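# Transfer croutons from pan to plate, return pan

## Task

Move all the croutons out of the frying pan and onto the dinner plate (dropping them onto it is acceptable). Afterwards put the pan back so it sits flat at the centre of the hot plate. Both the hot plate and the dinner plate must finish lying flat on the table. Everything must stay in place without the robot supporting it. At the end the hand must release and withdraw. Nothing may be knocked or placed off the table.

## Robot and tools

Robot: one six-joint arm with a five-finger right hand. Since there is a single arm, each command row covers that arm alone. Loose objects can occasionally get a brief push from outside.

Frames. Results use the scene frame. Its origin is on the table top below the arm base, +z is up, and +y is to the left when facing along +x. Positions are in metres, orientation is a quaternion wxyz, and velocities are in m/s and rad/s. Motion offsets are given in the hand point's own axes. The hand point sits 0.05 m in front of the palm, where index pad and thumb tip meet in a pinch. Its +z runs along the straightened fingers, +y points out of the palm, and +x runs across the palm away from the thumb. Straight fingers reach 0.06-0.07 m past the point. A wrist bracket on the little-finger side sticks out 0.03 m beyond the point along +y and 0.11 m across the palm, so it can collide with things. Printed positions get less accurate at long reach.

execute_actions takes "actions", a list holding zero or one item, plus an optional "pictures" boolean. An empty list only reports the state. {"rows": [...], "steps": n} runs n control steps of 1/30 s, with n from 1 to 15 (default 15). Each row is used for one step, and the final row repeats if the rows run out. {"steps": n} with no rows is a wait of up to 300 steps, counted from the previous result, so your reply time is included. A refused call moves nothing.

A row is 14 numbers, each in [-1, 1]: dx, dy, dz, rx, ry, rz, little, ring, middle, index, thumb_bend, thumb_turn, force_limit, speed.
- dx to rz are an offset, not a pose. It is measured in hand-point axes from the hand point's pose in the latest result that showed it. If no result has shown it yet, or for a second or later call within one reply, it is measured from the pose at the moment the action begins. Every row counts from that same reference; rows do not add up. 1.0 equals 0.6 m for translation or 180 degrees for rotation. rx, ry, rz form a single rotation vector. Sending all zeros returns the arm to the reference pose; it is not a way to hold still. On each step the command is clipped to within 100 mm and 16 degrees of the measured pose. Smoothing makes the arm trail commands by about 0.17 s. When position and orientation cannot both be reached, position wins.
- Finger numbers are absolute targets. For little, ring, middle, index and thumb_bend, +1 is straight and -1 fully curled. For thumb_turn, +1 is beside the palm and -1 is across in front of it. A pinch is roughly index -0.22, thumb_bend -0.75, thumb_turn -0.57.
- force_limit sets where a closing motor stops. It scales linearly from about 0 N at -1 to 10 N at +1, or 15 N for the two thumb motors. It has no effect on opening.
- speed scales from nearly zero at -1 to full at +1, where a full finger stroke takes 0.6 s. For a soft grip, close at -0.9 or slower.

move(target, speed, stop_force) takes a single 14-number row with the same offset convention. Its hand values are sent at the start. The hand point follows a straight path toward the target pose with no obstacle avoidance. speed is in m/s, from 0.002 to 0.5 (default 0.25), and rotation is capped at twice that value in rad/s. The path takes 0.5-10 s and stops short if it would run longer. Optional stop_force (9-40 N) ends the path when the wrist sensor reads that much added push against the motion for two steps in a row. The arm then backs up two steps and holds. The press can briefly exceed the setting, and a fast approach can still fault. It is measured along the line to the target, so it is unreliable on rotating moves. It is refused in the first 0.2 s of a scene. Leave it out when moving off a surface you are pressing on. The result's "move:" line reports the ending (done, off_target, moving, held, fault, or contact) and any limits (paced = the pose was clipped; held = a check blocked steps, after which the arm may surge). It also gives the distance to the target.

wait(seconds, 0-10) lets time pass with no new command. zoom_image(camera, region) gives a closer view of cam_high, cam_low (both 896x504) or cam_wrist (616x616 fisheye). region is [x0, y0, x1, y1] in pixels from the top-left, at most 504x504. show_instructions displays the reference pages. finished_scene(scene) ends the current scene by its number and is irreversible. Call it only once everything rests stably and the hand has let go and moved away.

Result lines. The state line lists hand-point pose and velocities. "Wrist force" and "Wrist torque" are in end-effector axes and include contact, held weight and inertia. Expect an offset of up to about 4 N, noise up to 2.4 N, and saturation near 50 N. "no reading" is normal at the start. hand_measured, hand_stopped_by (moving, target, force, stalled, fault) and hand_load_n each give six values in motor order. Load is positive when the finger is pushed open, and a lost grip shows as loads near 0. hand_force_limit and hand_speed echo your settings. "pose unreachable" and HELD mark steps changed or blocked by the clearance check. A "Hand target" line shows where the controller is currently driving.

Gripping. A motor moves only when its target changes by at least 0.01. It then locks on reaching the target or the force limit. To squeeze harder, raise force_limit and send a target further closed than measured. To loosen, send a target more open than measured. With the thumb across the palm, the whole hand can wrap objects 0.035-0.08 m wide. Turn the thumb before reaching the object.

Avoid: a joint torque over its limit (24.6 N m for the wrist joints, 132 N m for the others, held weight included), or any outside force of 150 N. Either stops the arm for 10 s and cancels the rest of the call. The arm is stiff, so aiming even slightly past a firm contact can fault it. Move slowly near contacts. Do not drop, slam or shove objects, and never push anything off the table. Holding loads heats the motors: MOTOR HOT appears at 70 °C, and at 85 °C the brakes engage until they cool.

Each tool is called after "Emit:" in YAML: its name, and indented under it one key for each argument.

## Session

Emit:
execute_actions:
  actions: []

Scene clock: 0.00 s of 6600.00 s.
end_effector_position=(+0.1976, +0.3893, +0.2292) hand_measured=(+1.000, +1.000, +1.000, +1.000, +1.000, +1.000) hand_load_n=(+0.0, +0.0, +0.0, +0.0, +0.0, +0.0) hand_stopped_by=(target, target, target, target, target, target) hand_force_limit=0.00 hand_speed=-0.80 end_effector_quat_wxyz=(-0.067, +0.848, +0.169, -0.497) end_effector_velocity=(-0.000, -0.000, +0.000) end_effector_angular_velocity=(-0.000, +0.001, +0.001)
Joint positions: [ 0.269 -1.223  1.675  2.104  1.073  0.813]
Joint velocities: [ 0.001 -0.     0.001 -0.     0.    -0.   ]
Motor temperatures (°C, as the motors report them): [27 26 30 36 33 35]
Wrist force (N, on the end effector, along its own x y z axes, offset not removed): no reading
Wrist torque (N m, same axes, about the end effector's origin, offset not removed): no reading
Hand target: +0.198, +0.389, +0.229; -0.067, +0.848, +0.169, -0.497
camera_calibration (this result's frames):
cam_wrist: T_world_to_cam=[[0.192191, -0.957562, -0.214796, 0.378043], [0.0380029, -0.21145, 0.97665, -0.143061], [-0.980621, -0.195866, -0.00424859, 0.40292], [0, 0, 0, 1]] pos_world=[0.327892, 0.410668, 0.222634]

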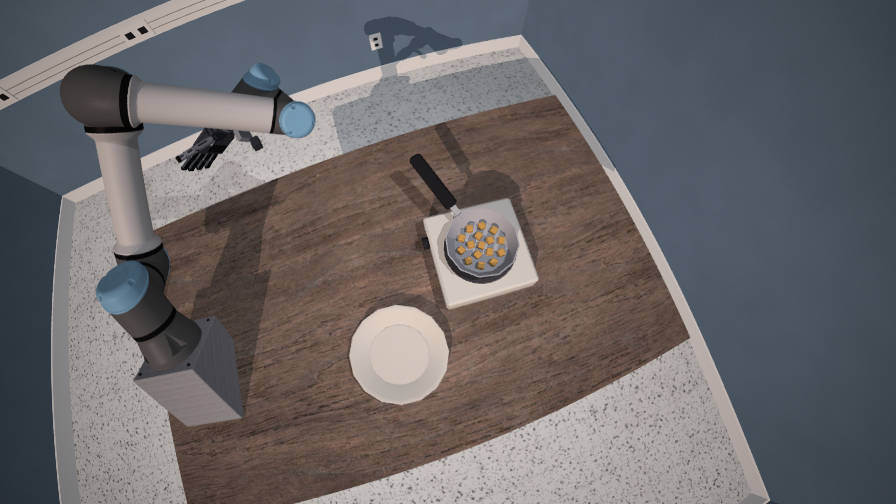

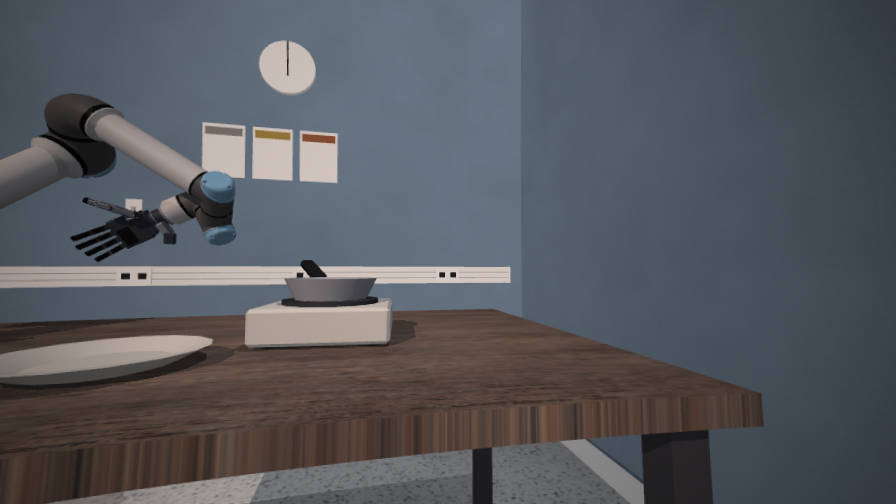

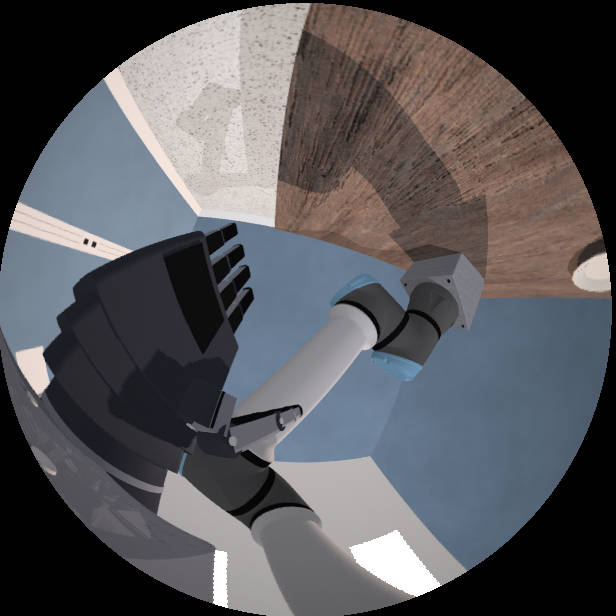

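Emit:
move:
  target: [0.338,0.52,-0.658,0.418,0.583,0.267,1,1,1,1,1,-1,1,0]
  speed: 0.3

Scene clock: 35.67 s of 6600.00 s.
end_effector_position=(+0.6993, +0.1916, +0.1708) hand_measured=(+1.000, +1.000, +1.000, +1.000, +1.000, -1.000) hand_load_n=(+0.0, +0.0, +0.0, +0.0, +0.0, +0.0) hand_stopped_by=(target, target, target, target, target, target) hand_force_limit=1.00 hand_speed=0.00 end_effector_quat_wxyz=(-0.415, +0.680, -0.516, +0.315) end_effector_velocity=(+0.000, -0.000, -0.001) end_effector_angular_velocity=(+0.003, -0.010, -0.002)
Joint positions: [-0.352 -1.156  1.67  -0.259  0.765  3.551]
Joint velocities: [ 0.002 -0.003  0.011 -0.022  0.008  0.011]
Motor temperatures (°C, as the motors report them): [27 26 30 36 33 35]
Wrist force (N, on the end effector, along its own x y z axes, offset not removed): [1.5 0.4 -0.9]
Wrist torque (N m, same axes, about the end effector's origin, offset not removed): [0.20 -0.18 -0.06]
Hand target: +0.699, +0.192, +0.171; -0.415, +0.680, -0.516, +0.316
Off the commanded pose: 0.000 m, 0 deg.
After step 90, 27.70 s passed at rest.
move: done; limits=paced
camera_calibration (this result's frames):
cam_wrist: T_world_to_cam=[[-0.466054, -0.0518875, -0.883234, 0.480659], [-0.634235, 0.715623, 0.292625, 0.262368], [0.616879, 0.696557, -0.366428, -0.3703], [0, 0, 0, 1]] pos_world=[0.618846, 0.0951182, 0.21207]

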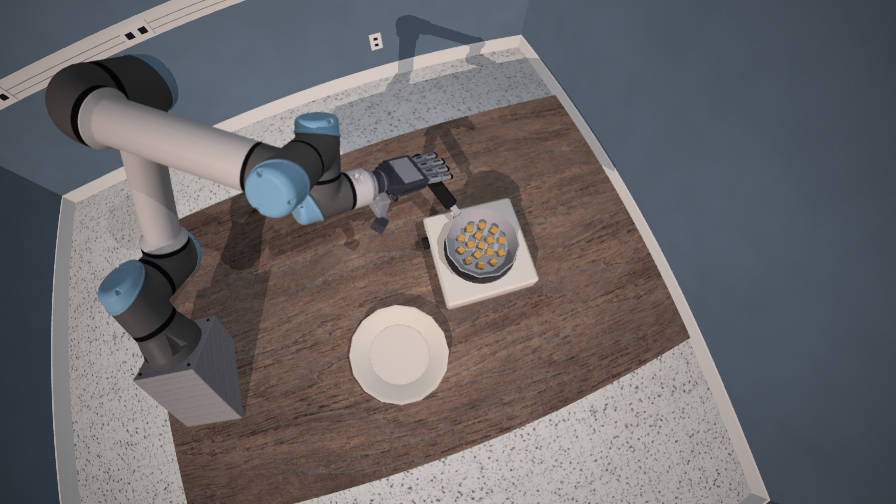

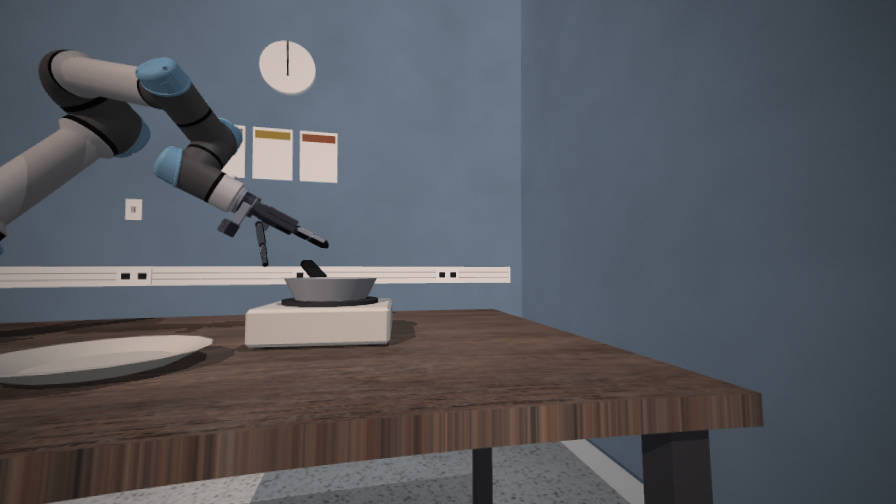

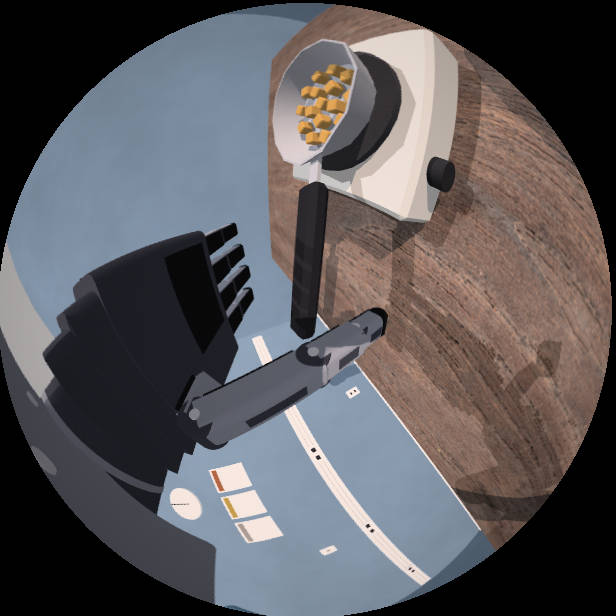

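Emit:
move:
  target: [0.005,0.034,0.165,0,0,0.06,1,1,1,1,1,-1,1,0]
  speed: 0.08
  stop_force: 10

Scene clock: 41.13 s of 6600.00 s.
end_effector_position=(+0.7758, +0.2098, +0.1076) hand_measured=(+1.000, +1.000, +1.000, +1.000, +1.000, -1.000) hand_load_n=(+0.0, +0.0, +0.0, +0.0, +0.0, +0.0) hand_stopped_by=(target, target, target, target, target, target) hand_force_limit=1.00 hand_speed=0.00 end_effector_quat_wxyz=(-0.442, +0.628, -0.578, +0.275) end_effector_velocity=(+0.002, +0.001, -0.001) end_effector_angular_velocity=(+0.002, +0.000, -0.001)
Joint positions: [-0.226 -0.941  1.458 -0.29   0.887  3.78 ]
Joint velocities: [ 0.002  0.004 -0.005  0.001  0.002  0.003]
Motor temperatures (°C, as the motors report them): [27 26 30 36 33 35]
Wrist force (N, on the end effector, along its own x y z axes, offset not removed): [1.3 2.1 -0.7]
Wrist torque (N m, same axes, about the end effector's origin, offset not removed): [0.56 -0.15 0.05]
Hand target: +0.776, +0.210, +0.107; -0.442, +0.628, -0.578, +0.275
Off the commanded pose: 0.000 m, 0 deg.
After step 90, 0.77 s passed at rest.
move: done
camera_calibration (this result's frames):
cam_wrist: T_world_to_cam=[[-0.50173, 0.130543, -0.855117, 0.447841], [-0.556411, 0.708199, 0.434582, 0.24234], [0.662325, 0.693839, -0.282689, -0.497029], [0, 0, 0, 1]] pos_world=[0.688731, 0.114771, 0.137136]

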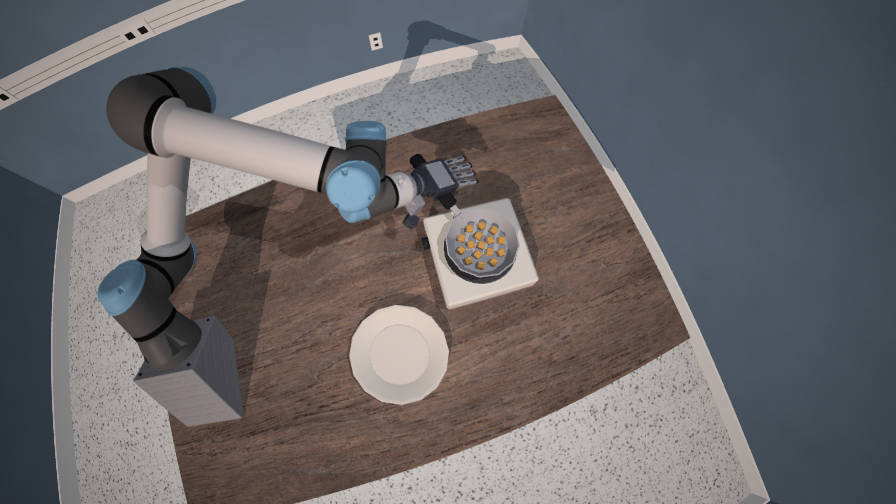

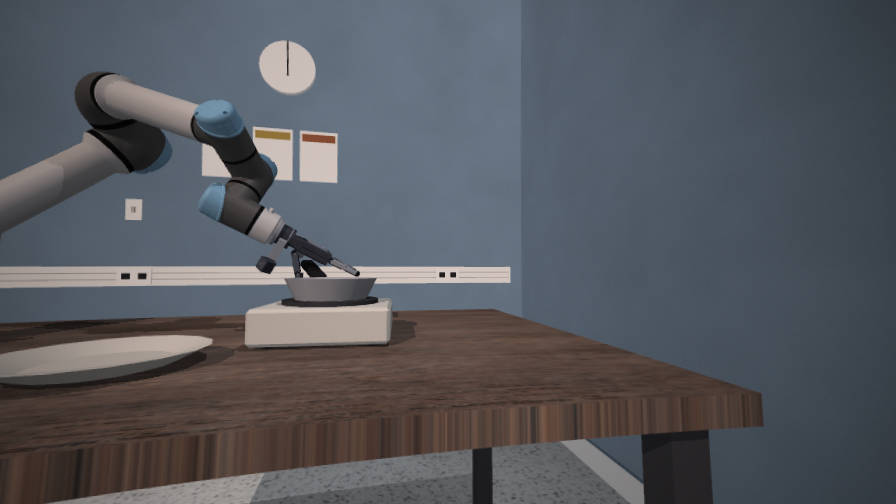

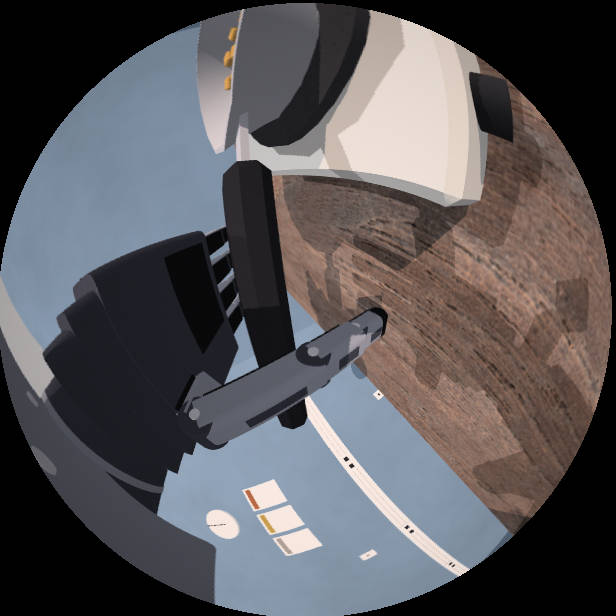

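Move palm a bit closer, then close.

Emit:
move:
  target: [0,0.015,0,0,0,0,1,1,1,1,1,-1,1,0]
  speed: 0.02
  stop_force: 9

Emit:
move:
  target: [0,0,0,0,0,0,-1,-1,-1,-1,1,-1,1,-0.3]

Emit:
move:
  target: [0,0,0,0,0,0,-1,-1,-1,-1,-1,-1,1,-0.3]

Scene clock: 48.00 s of 6600.00 s.
end_effector_position=(+0.7716, +0.2103, +0.0998) hand_measured=(+1.000, +1.000, +1.000, +1.000, +1.000, -1.000) hand_load_n=(+0.0, +0.0, +0.0, +0.0, +0.0, +0.0) hand_stopped_by=(target, target, target, target, target, target) hand_force_limit=1.00 hand_speed=0.00 end_effector_quat_wxyz=(-0.442, +0.628, -0.578, +0.275) end_effector_velocity=(-0.001, +0.001, -0.002) end_effector_angular_velocity=(+0.000, +0.000, +0.000)
Joint positions: [-0.219 -0.942  1.478 -0.31   0.894  3.782]
Joint velocities: [ 0.002  0.     0.003 -0.004  0.002  0.001]
Motor temperatures (°C, as the motors report them): [27 26 30 36 33 35]
Wrist force (N, on the end effector, along its own x y z axes, offset not removed): [0.3 0.5 -0.2]
Wrist torque (N m, same axes, about the end effector's origin, offset not removed): [0.17 0.02 -0.22]
Hand target: +0.772, +0.210, +0.100; -0.442, +0.628, -0.578, +0.275
Off the commanded pose: 0.000 m, 0 deg.
After step 90, 3.10 s passed at rest.
move: done
camera_calibration (this result's frames):
cam_wrist: T_world_to_cam=[[-0.501753, 0.130541, -0.855104, 0.439027], [-0.556397, 0.708202, 0.434595, 0.242951], [0.662319, 0.693836, -0.28271, -0.496737], [0, 0, 0, 1]] pos_world=[0.684459, 0.115285, 0.129396]

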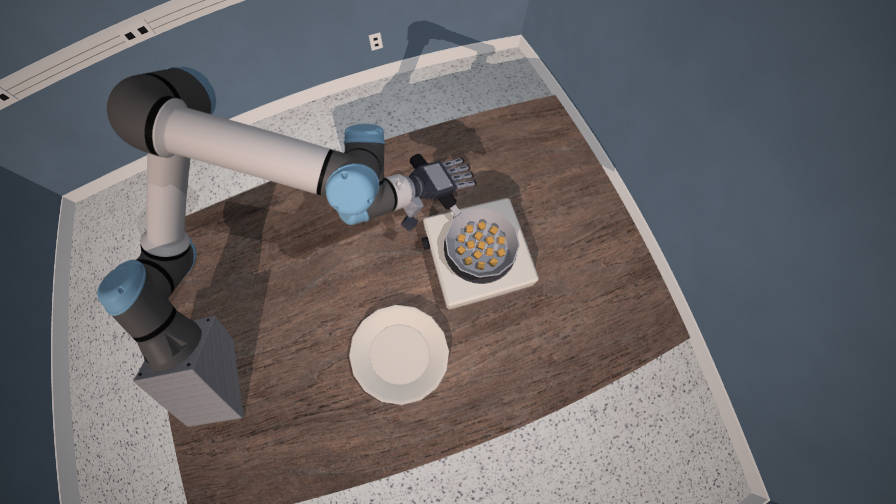

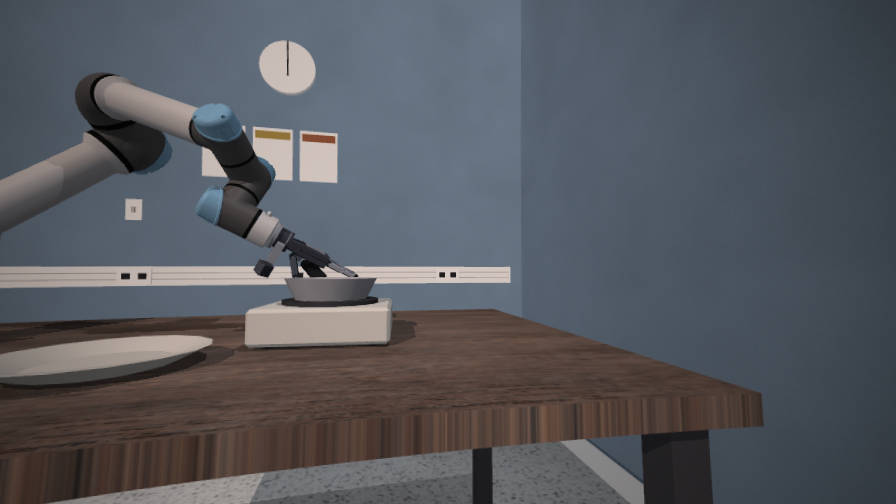

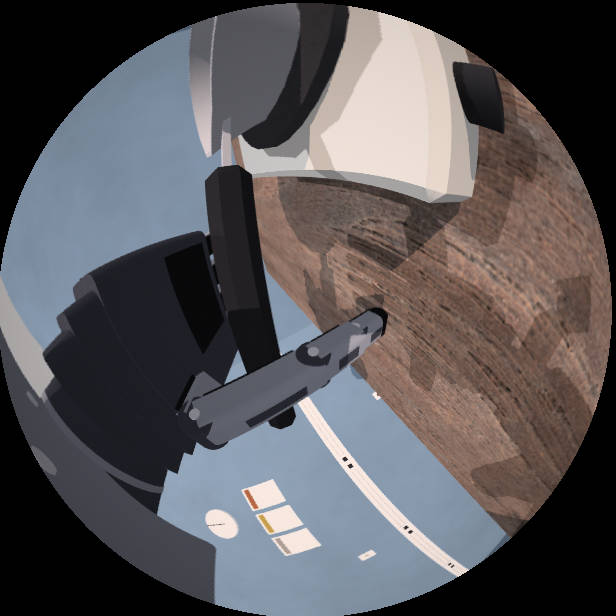

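Scene clock: 50.00 s of 6600.00 s.
end_effector_position=(+0.7716, +0.2103, +0.0998) hand_measured=(-1.000, -1.000, -1.000, -1.000, +1.000, -1.000) hand_load_n=(+2.0, +0.0, +0.0, +0.0, +0.0, +0.0) hand_stopped_by=(target, target, target, target, target, target) hand_force_limit=1.00 hand_speed=-0.30 end_effector_quat_wxyz=(-0.442, +0.628, -0.578, +0.275) end_effector_velocity=(+0.000, -0.000, +0.000) end_effector_angular_velocity=(-0.000, -0.001, -0.000)
Joint positions: [-0.219 -0.942  1.478 -0.31   0.894  3.782]
Joint velocities: [-0. -0. -0.  0.  0. -0.]
Motor temperatures (°C, as the motors report them): [27 26 30 36 33 35]
Wrist force (N, on the end effector, along its own x y z axes, offset not removed): [0.0 2.9 -1.3]
Wrist torque (N m, same axes, about the end effector's origin, offset not removed): [0.40 0.09 -0.08]
Hand target: +0.772, +0.210, +0.100; -0.442, +0.628, -0.578, +0.275
Off the commanded pose: 0.000 m, 0 deg.
move: done
camera_calibration (this result's frames):
cam_wrist: T_world_to_cam=[[-0.501791, 0.130563, -0.855079, 0.439043], [-0.556388, 0.70818, 0.434641, 0.242928], [0.662298, 0.693855, -0.282715, -0.496726], [0, 0, 0, 1]] pos_world=[0.68445, 0.115296, 0.129398]

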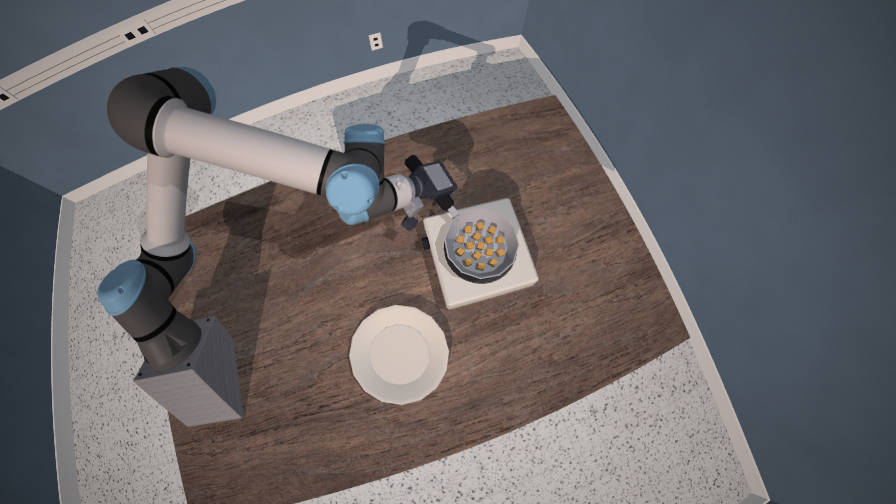

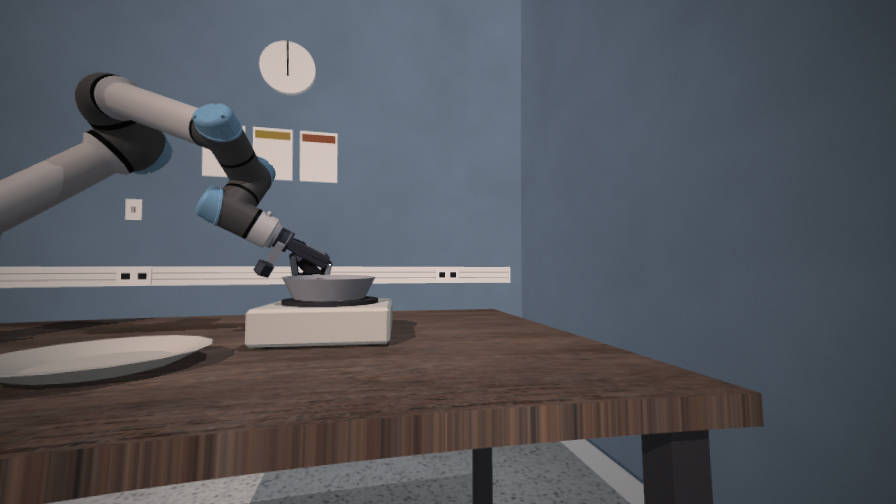

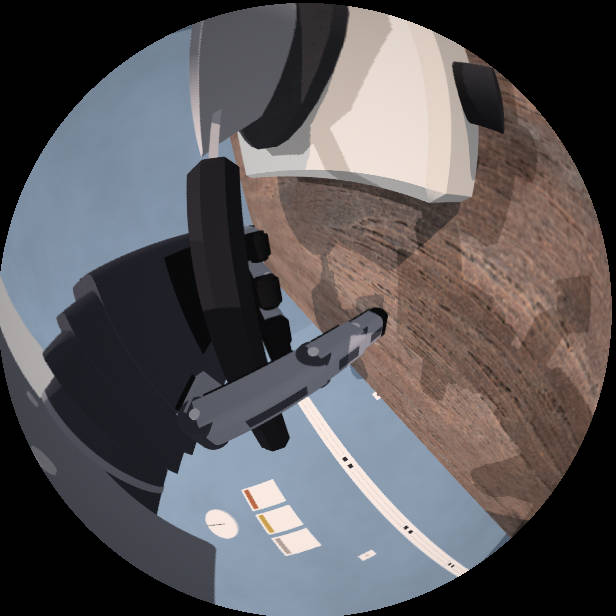

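Scene clock: 51.83 s of 6600.00 s.
end_effector_position=(+0.7716, +0.2103, +0.0998) hand_measured=(-1.000, -1.000, -1.000, -1.000, -0.102, -1.000) hand_load_n=(+1.5, +0.0, -2.5, +0.0, +15.0, +4.0) hand_stopped_by=(target, target, target, target, force, target) hand_force_limit=1.00 hand_speed=-0.30 end_effector_quat_wxyz=(-0.442, +0.628, -0.578, +0.275) end_effector_velocity=(+0.000, -0.000, +0.000) end_effector_angular_velocity=(-0.000, -0.000, -0.000)
Joint positions: [-0.219 -0.942  1.478 -0.31   0.894  3.782]
Joint velocities: [-0.001  0.    -0.     0.    -0.    -0.   ]
Motor temperatures (°C, as the motors report them): [27 26 30 36 33 35]
Wrist force (N, on the end effector, along its own x y z axes, offset not removed): [1.4 2.9 -0.8]
Wrist torque (N m, same axes, about the end effector's origin, offset not removed): [0.30 -0.17 -0.01]
Hand target: +0.772, +0.210, +0.100; -0.442, +0.628, -0.578, +0.275
Off the commanded pose: 0.000 m, 0 deg.
move: done
camera_calibration (this result's frames):
cam_wrist: T_world_to_cam=[[-0.501791, 0.130563, -0.855079, 0.439043], [-0.556388, 0.70818, 0.434641, 0.242927], [0.662298, 0.693854, -0.282715, -0.496726], [0, 0, 0, 1]] pos_world=[0.68445, 0.115296, 0.129398]

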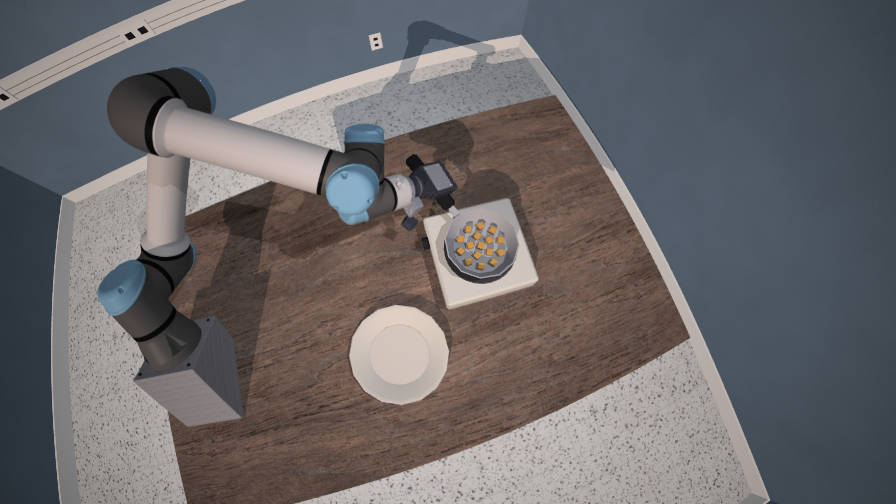

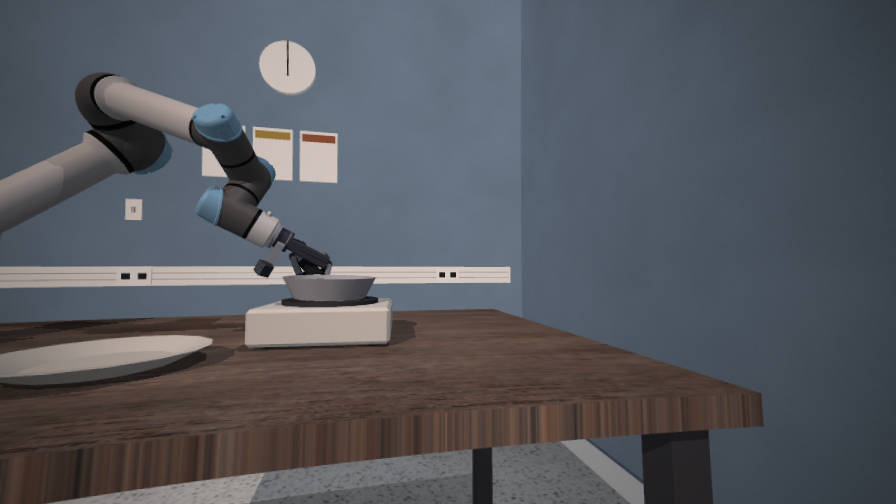

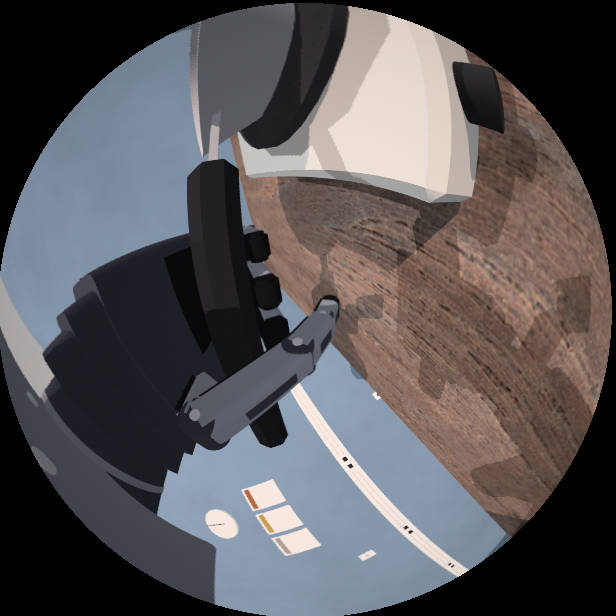

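Emit:
move:
  target: [0,0,-0.035,0,0,0,-1,-1,-1,-1,-0.97,-1,1,-0.9]
  speed: 0.02

Scene clock: 57.60 s of 6600.00 s.
end_effector_position=(+0.7537, +0.2053, +0.1093) hand_measured=(-1.000, -1.000, -1.000, -1.000, -0.096, -1.000) hand_load_n=(+1.5, +0.0, -2.0, +0.0, +14.5, +4.0) hand_stopped_by=(target, target, target, target, force, target) hand_force_limit=1.00 hand_speed=-0.90 end_effector_quat_wxyz=(-0.442, +0.628, -0.578, +0.275) end_effector_velocity=(-0.001, -0.000, +0.001) end_effector_angular_velocity=(-0.000, -0.001, +0.001)
Joint positions: [-0.243 -0.984  1.539 -0.325  0.871  3.775]
Joint velocities: [-0.002 -0.004  0.004 -0.001 -0.002 -0.001]
Motor temperatures (°C, as the motors report them): [27 26 30 36 33 35]
Wrist force (N, on the end effector, along its own x y z axes, offset not removed): [1.4 4.5 0.0]
Wrist torque (N m, same axes, about the end effector's origin, offset not removed): [0.65 -0.15 0.09]
Hand target: +0.754, +0.205, +0.109; -0.442, +0.628, -0.578, +0.275
Off the commanded pose: 0.000 m, 0 deg.
After step 90, 1.43 s passed at rest.
move: done
camera_calibration (this result's frames):
cam_wrist: T_world_to_cam=[[-0.501805, 0.130551, -0.855072, 0.438872], [-0.556377, 0.708191, 0.434638, 0.232364], [0.662297, 0.693846, -0.282738, -0.478756], [0, 0, 0, 1]] pos_world=[0.666589, 0.11033, 0.13891]

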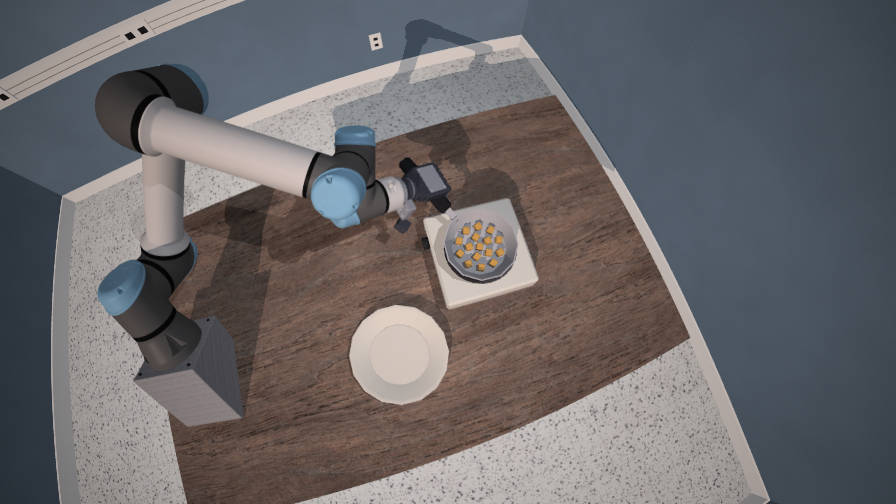

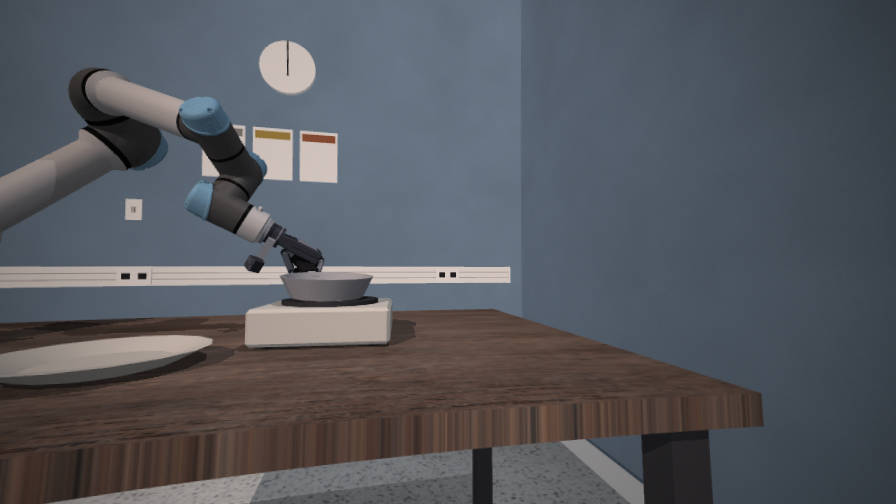

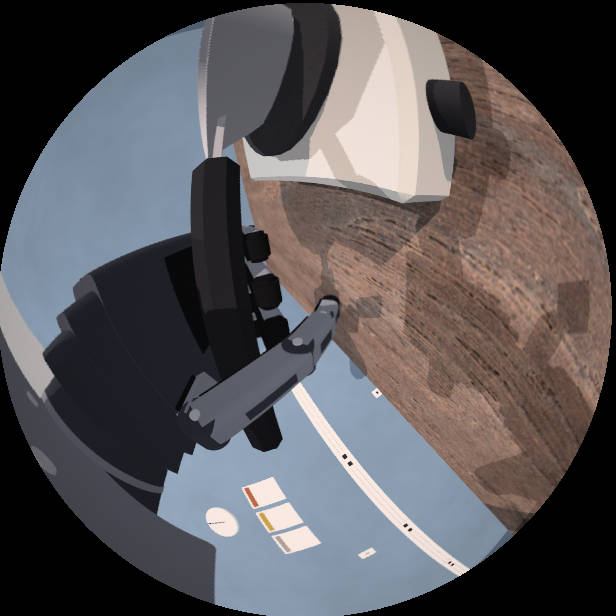

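Emit:
move:
  target: [-0.017,-0.088,-0.046,0,0,0,-1,-1,-1,-1,-0.97,-1,1,-0.9]
  speed: 0.05

Scene clock: 63.93 s of 6600.00 s.
end_effector_position=(+0.7537, +0.2055, +0.1696) hand_measured=(-0.998, -1.000, -1.000, -1.000, -0.096, -1.000) hand_load_n=(+7.0, +0.0, -2.0, +0.0, +14.5, +4.0) hand_stopped_by=(target, target, target, target, force, target) hand_force_limit=1.00 hand_speed=-0.90 end_effector_quat_wxyz=(-0.442, +0.628, -0.578, +0.275) end_effector_velocity=(-0.000, +0.000, +0.002) end_effector_angular_velocity=(+0.000, +0.001, +0.001)
Joint positions: [-0.307 -1.041  1.493 -0.208  0.808  3.754]
Joint velocities: [-0.002 -0.002 -0.002  0.005 -0.004 -0.001]
Motor temperatures (°C, as the motors report them): [27 26 30 36 33 35]
Wrist force (N, on the end effector, along its own x y z axes, offset not removed): [1.6 7.8 1.5]
Wrist torque (N m, same axes, about the end effector's origin, offset not removed): [0.52 -0.58 0.91]
Hand target: +0.754, +0.206, +0.170; -0.442, +0.628, -0.578, +0.275
Off the commanded pose: 0.000 m, 0 deg.
After step 90, 1.77 s passed at rest.
move: done
camera_calibration (this result's frames):
cam_wrist: T_world_to_cam=[[-0.50179, 0.130551, -0.855081, 0.490315], [-0.556378, 0.708198, 0.434626, 0.206018], [0.662307, 0.693839, -0.282731, -0.461886], [0, 0, 0, 1]] pos_world=[0.666569, 0.110562, 0.199129]

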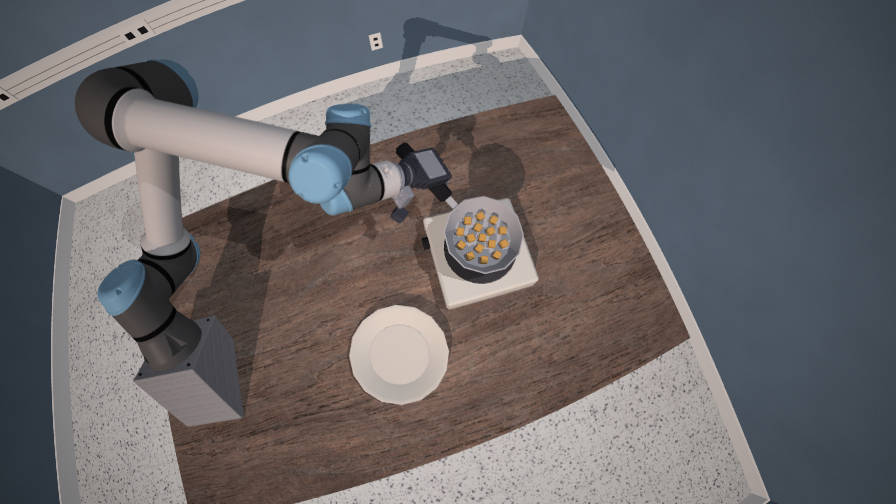

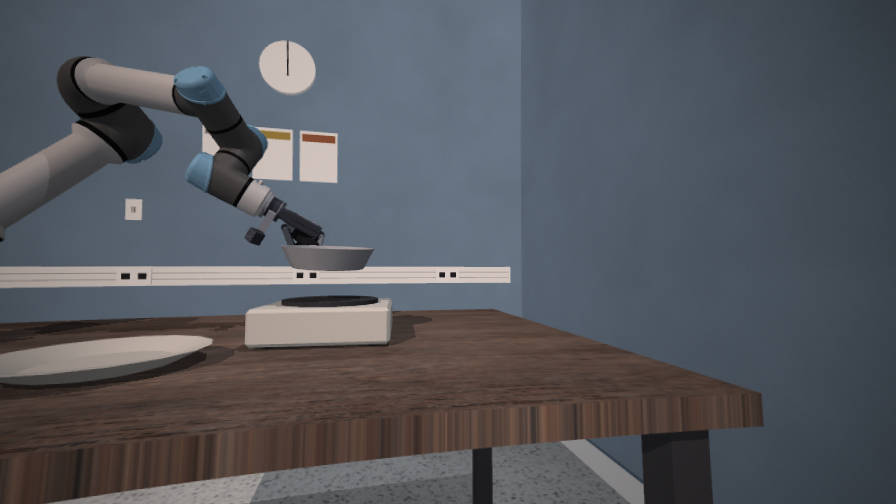

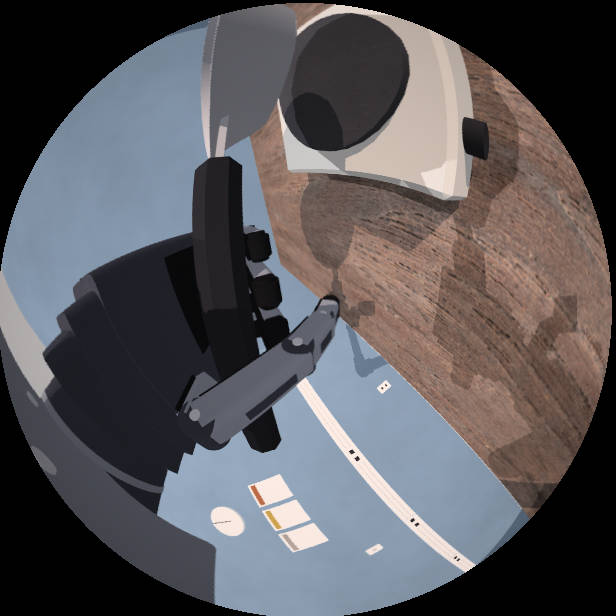

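Emit:
move:
  target: [0.205,0.294,-0.563,0,0,0,-1,-1,-1,-1,-0.97,-1,1,-0.9]
  speed: 0.12

Emit:
move:
  target: [0,0,0,-0.13,0,0,-1,-1,-1,-1,-0.97,-1,1,-0.9]
  speed: 0.08

Scene clock: 79.40 s of 6600.00 s.
end_effector_position=(+0.4019, +0.0162, +0.1495) hand_measured=(-0.998, -1.000, -1.000, -1.000, -0.096, -1.000) hand_load_n=(+7.5, +0.0, -2.0, +0.0, +14.5, +4.0) hand_stopped_by=(target, target, target, target, force, target) hand_force_limit=1.00 hand_speed=-0.90 end_effector_quat_wxyz=(-0.442, +0.628, -0.578, +0.276) end_effector_velocity=(-0.001, +0.001, +0.000) end_effector_angular_velocity=(+0.006, +0.001, +0.018)
Joint positions: [-1.189 -0.775  2.285  0.513  0.197  1.894]
Joint velocities: [-0.     0.032 -0.005  0.065 -0.003 -0.093]
Motor temperatures (°C, as the motors report them): [27 26 30 36 33 35]
Wrist force (N, on the end effector, along its own x y z axes, offset not removed): [1.5 6.0 2.7]
Wrist torque (N m, same axes, about the end effector's origin, offset not removed): [0.10 -0.59 0.94]
Hand target: +0.402, +0.016, +0.150; -0.442, +0.628, -0.578, +0.275
Off the commanded pose: 0.000 m, 0 deg.
After step 90, 7.87 s passed at rest.
move: done
camera_calibration (this result's frames):
cam_wrist: T_world_to_cam=[[-0.501457, 0.130765, -0.855243, 0.321222], [-0.55481, 0.709904, 0.433846, 0.152507], [0.663872, 0.692053, -0.283437, -0.103679], [0, 0, 0, 1]] pos_world=[0.314522, -0.0785186, 0.179172]

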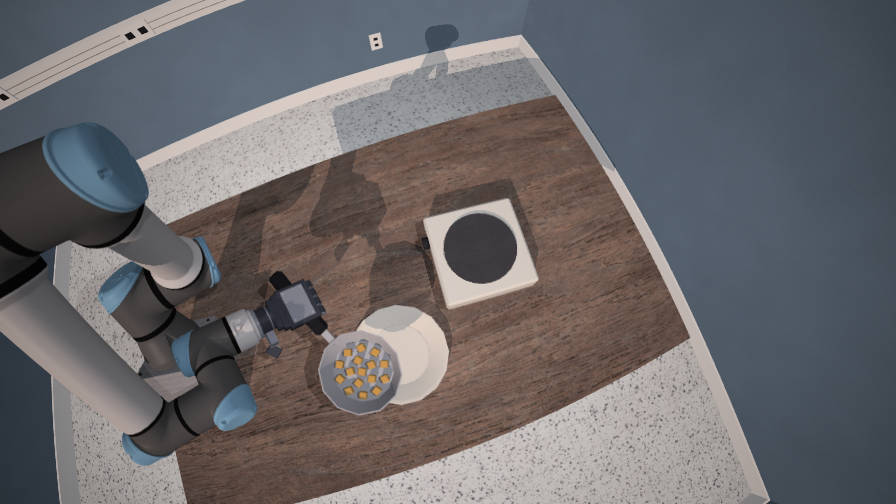

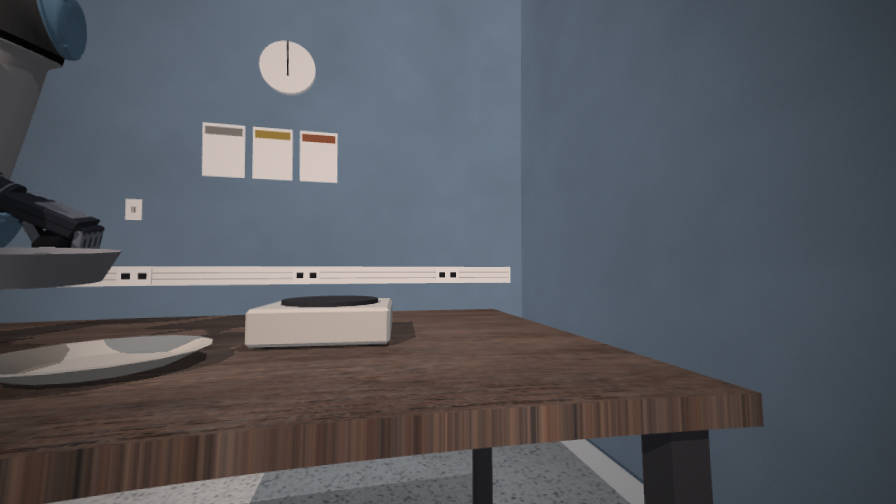

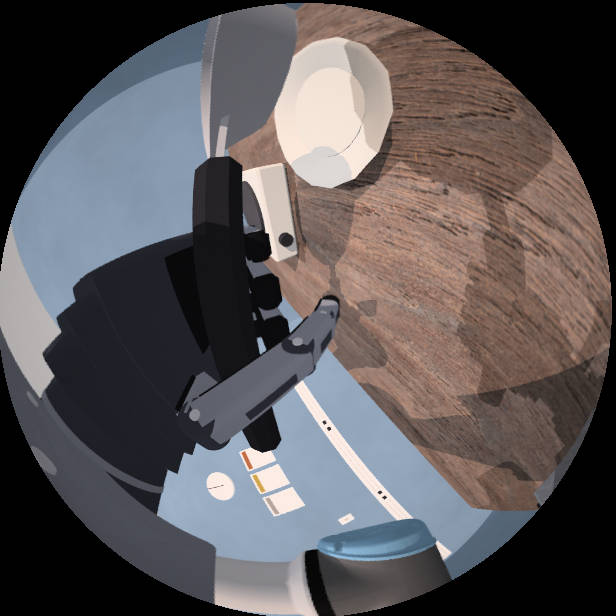

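Scene clock: 82.30 s of 6600.00 s.
end_effector_position=(+0.4018, +0.0163, +0.1495) hand_measured=(-0.998, -1.000, -1.000, -1.000, -0.096, -1.000) hand_load_n=(+6.5, +0.0, -2.0, +0.0, +15.0, +3.5) hand_stopped_by=(target, target, target, target, force, target) hand_force_limit=1.00 hand_speed=-0.90 end_effector_quat_wxyz=(-0.305, +0.704, -0.622, +0.153) end_effector_velocity=(+0.000, -0.000, +0.000) end_effector_angular_velocity=(-0.001, +0.008, +0.002)
Joint positions: [-0.996 -0.886  2.054  0.807  0.497  2.   ]
Joint velocities: [ 0.005  0.    -0.006  0.007  0.006  0.001]
Motor temperatures (°C, as the motors report them): [27 26 30 36 33 35]
Wrist force (N, on the end effector, along its own x y z axes, offset not removed): [-0.1 4.5 3.4]
Wrist torque (N m, same axes, about the end effector's origin, offset not removed): [0.12 -0.61 0.63]
Hand target: +0.402, +0.016, +0.149; -0.305, +0.705, -0.622, +0.153
Off the commanded pose: 0.000 m, 0 deg.
move: done
camera_calibration (this result's frames):
cam_wrist: T_world_to_cam=[[-0.798802, 0.0326648, -0.600706, 0.404213], [-0.40144, 0.714753, 0.572691, 0.0699972], [0.448063, 0.698614, -0.557833, 0.0239595], [0, 0, 0, 1]] pos_world=[0.340251, -0.0799727, 0.216092]

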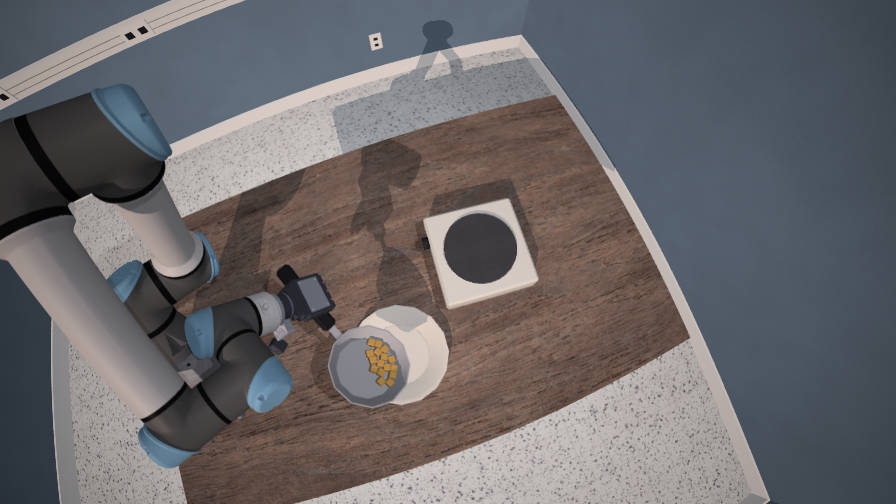

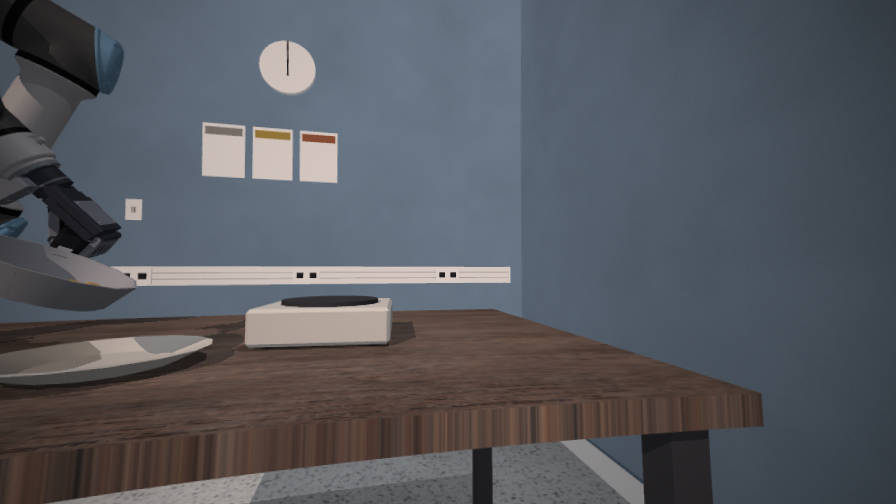

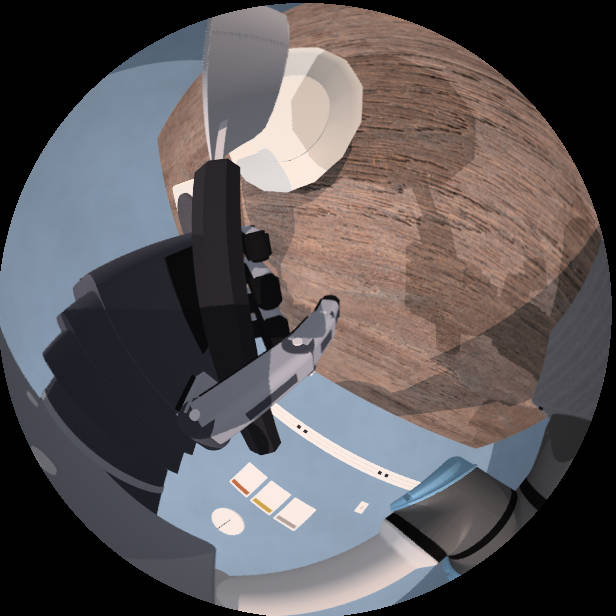

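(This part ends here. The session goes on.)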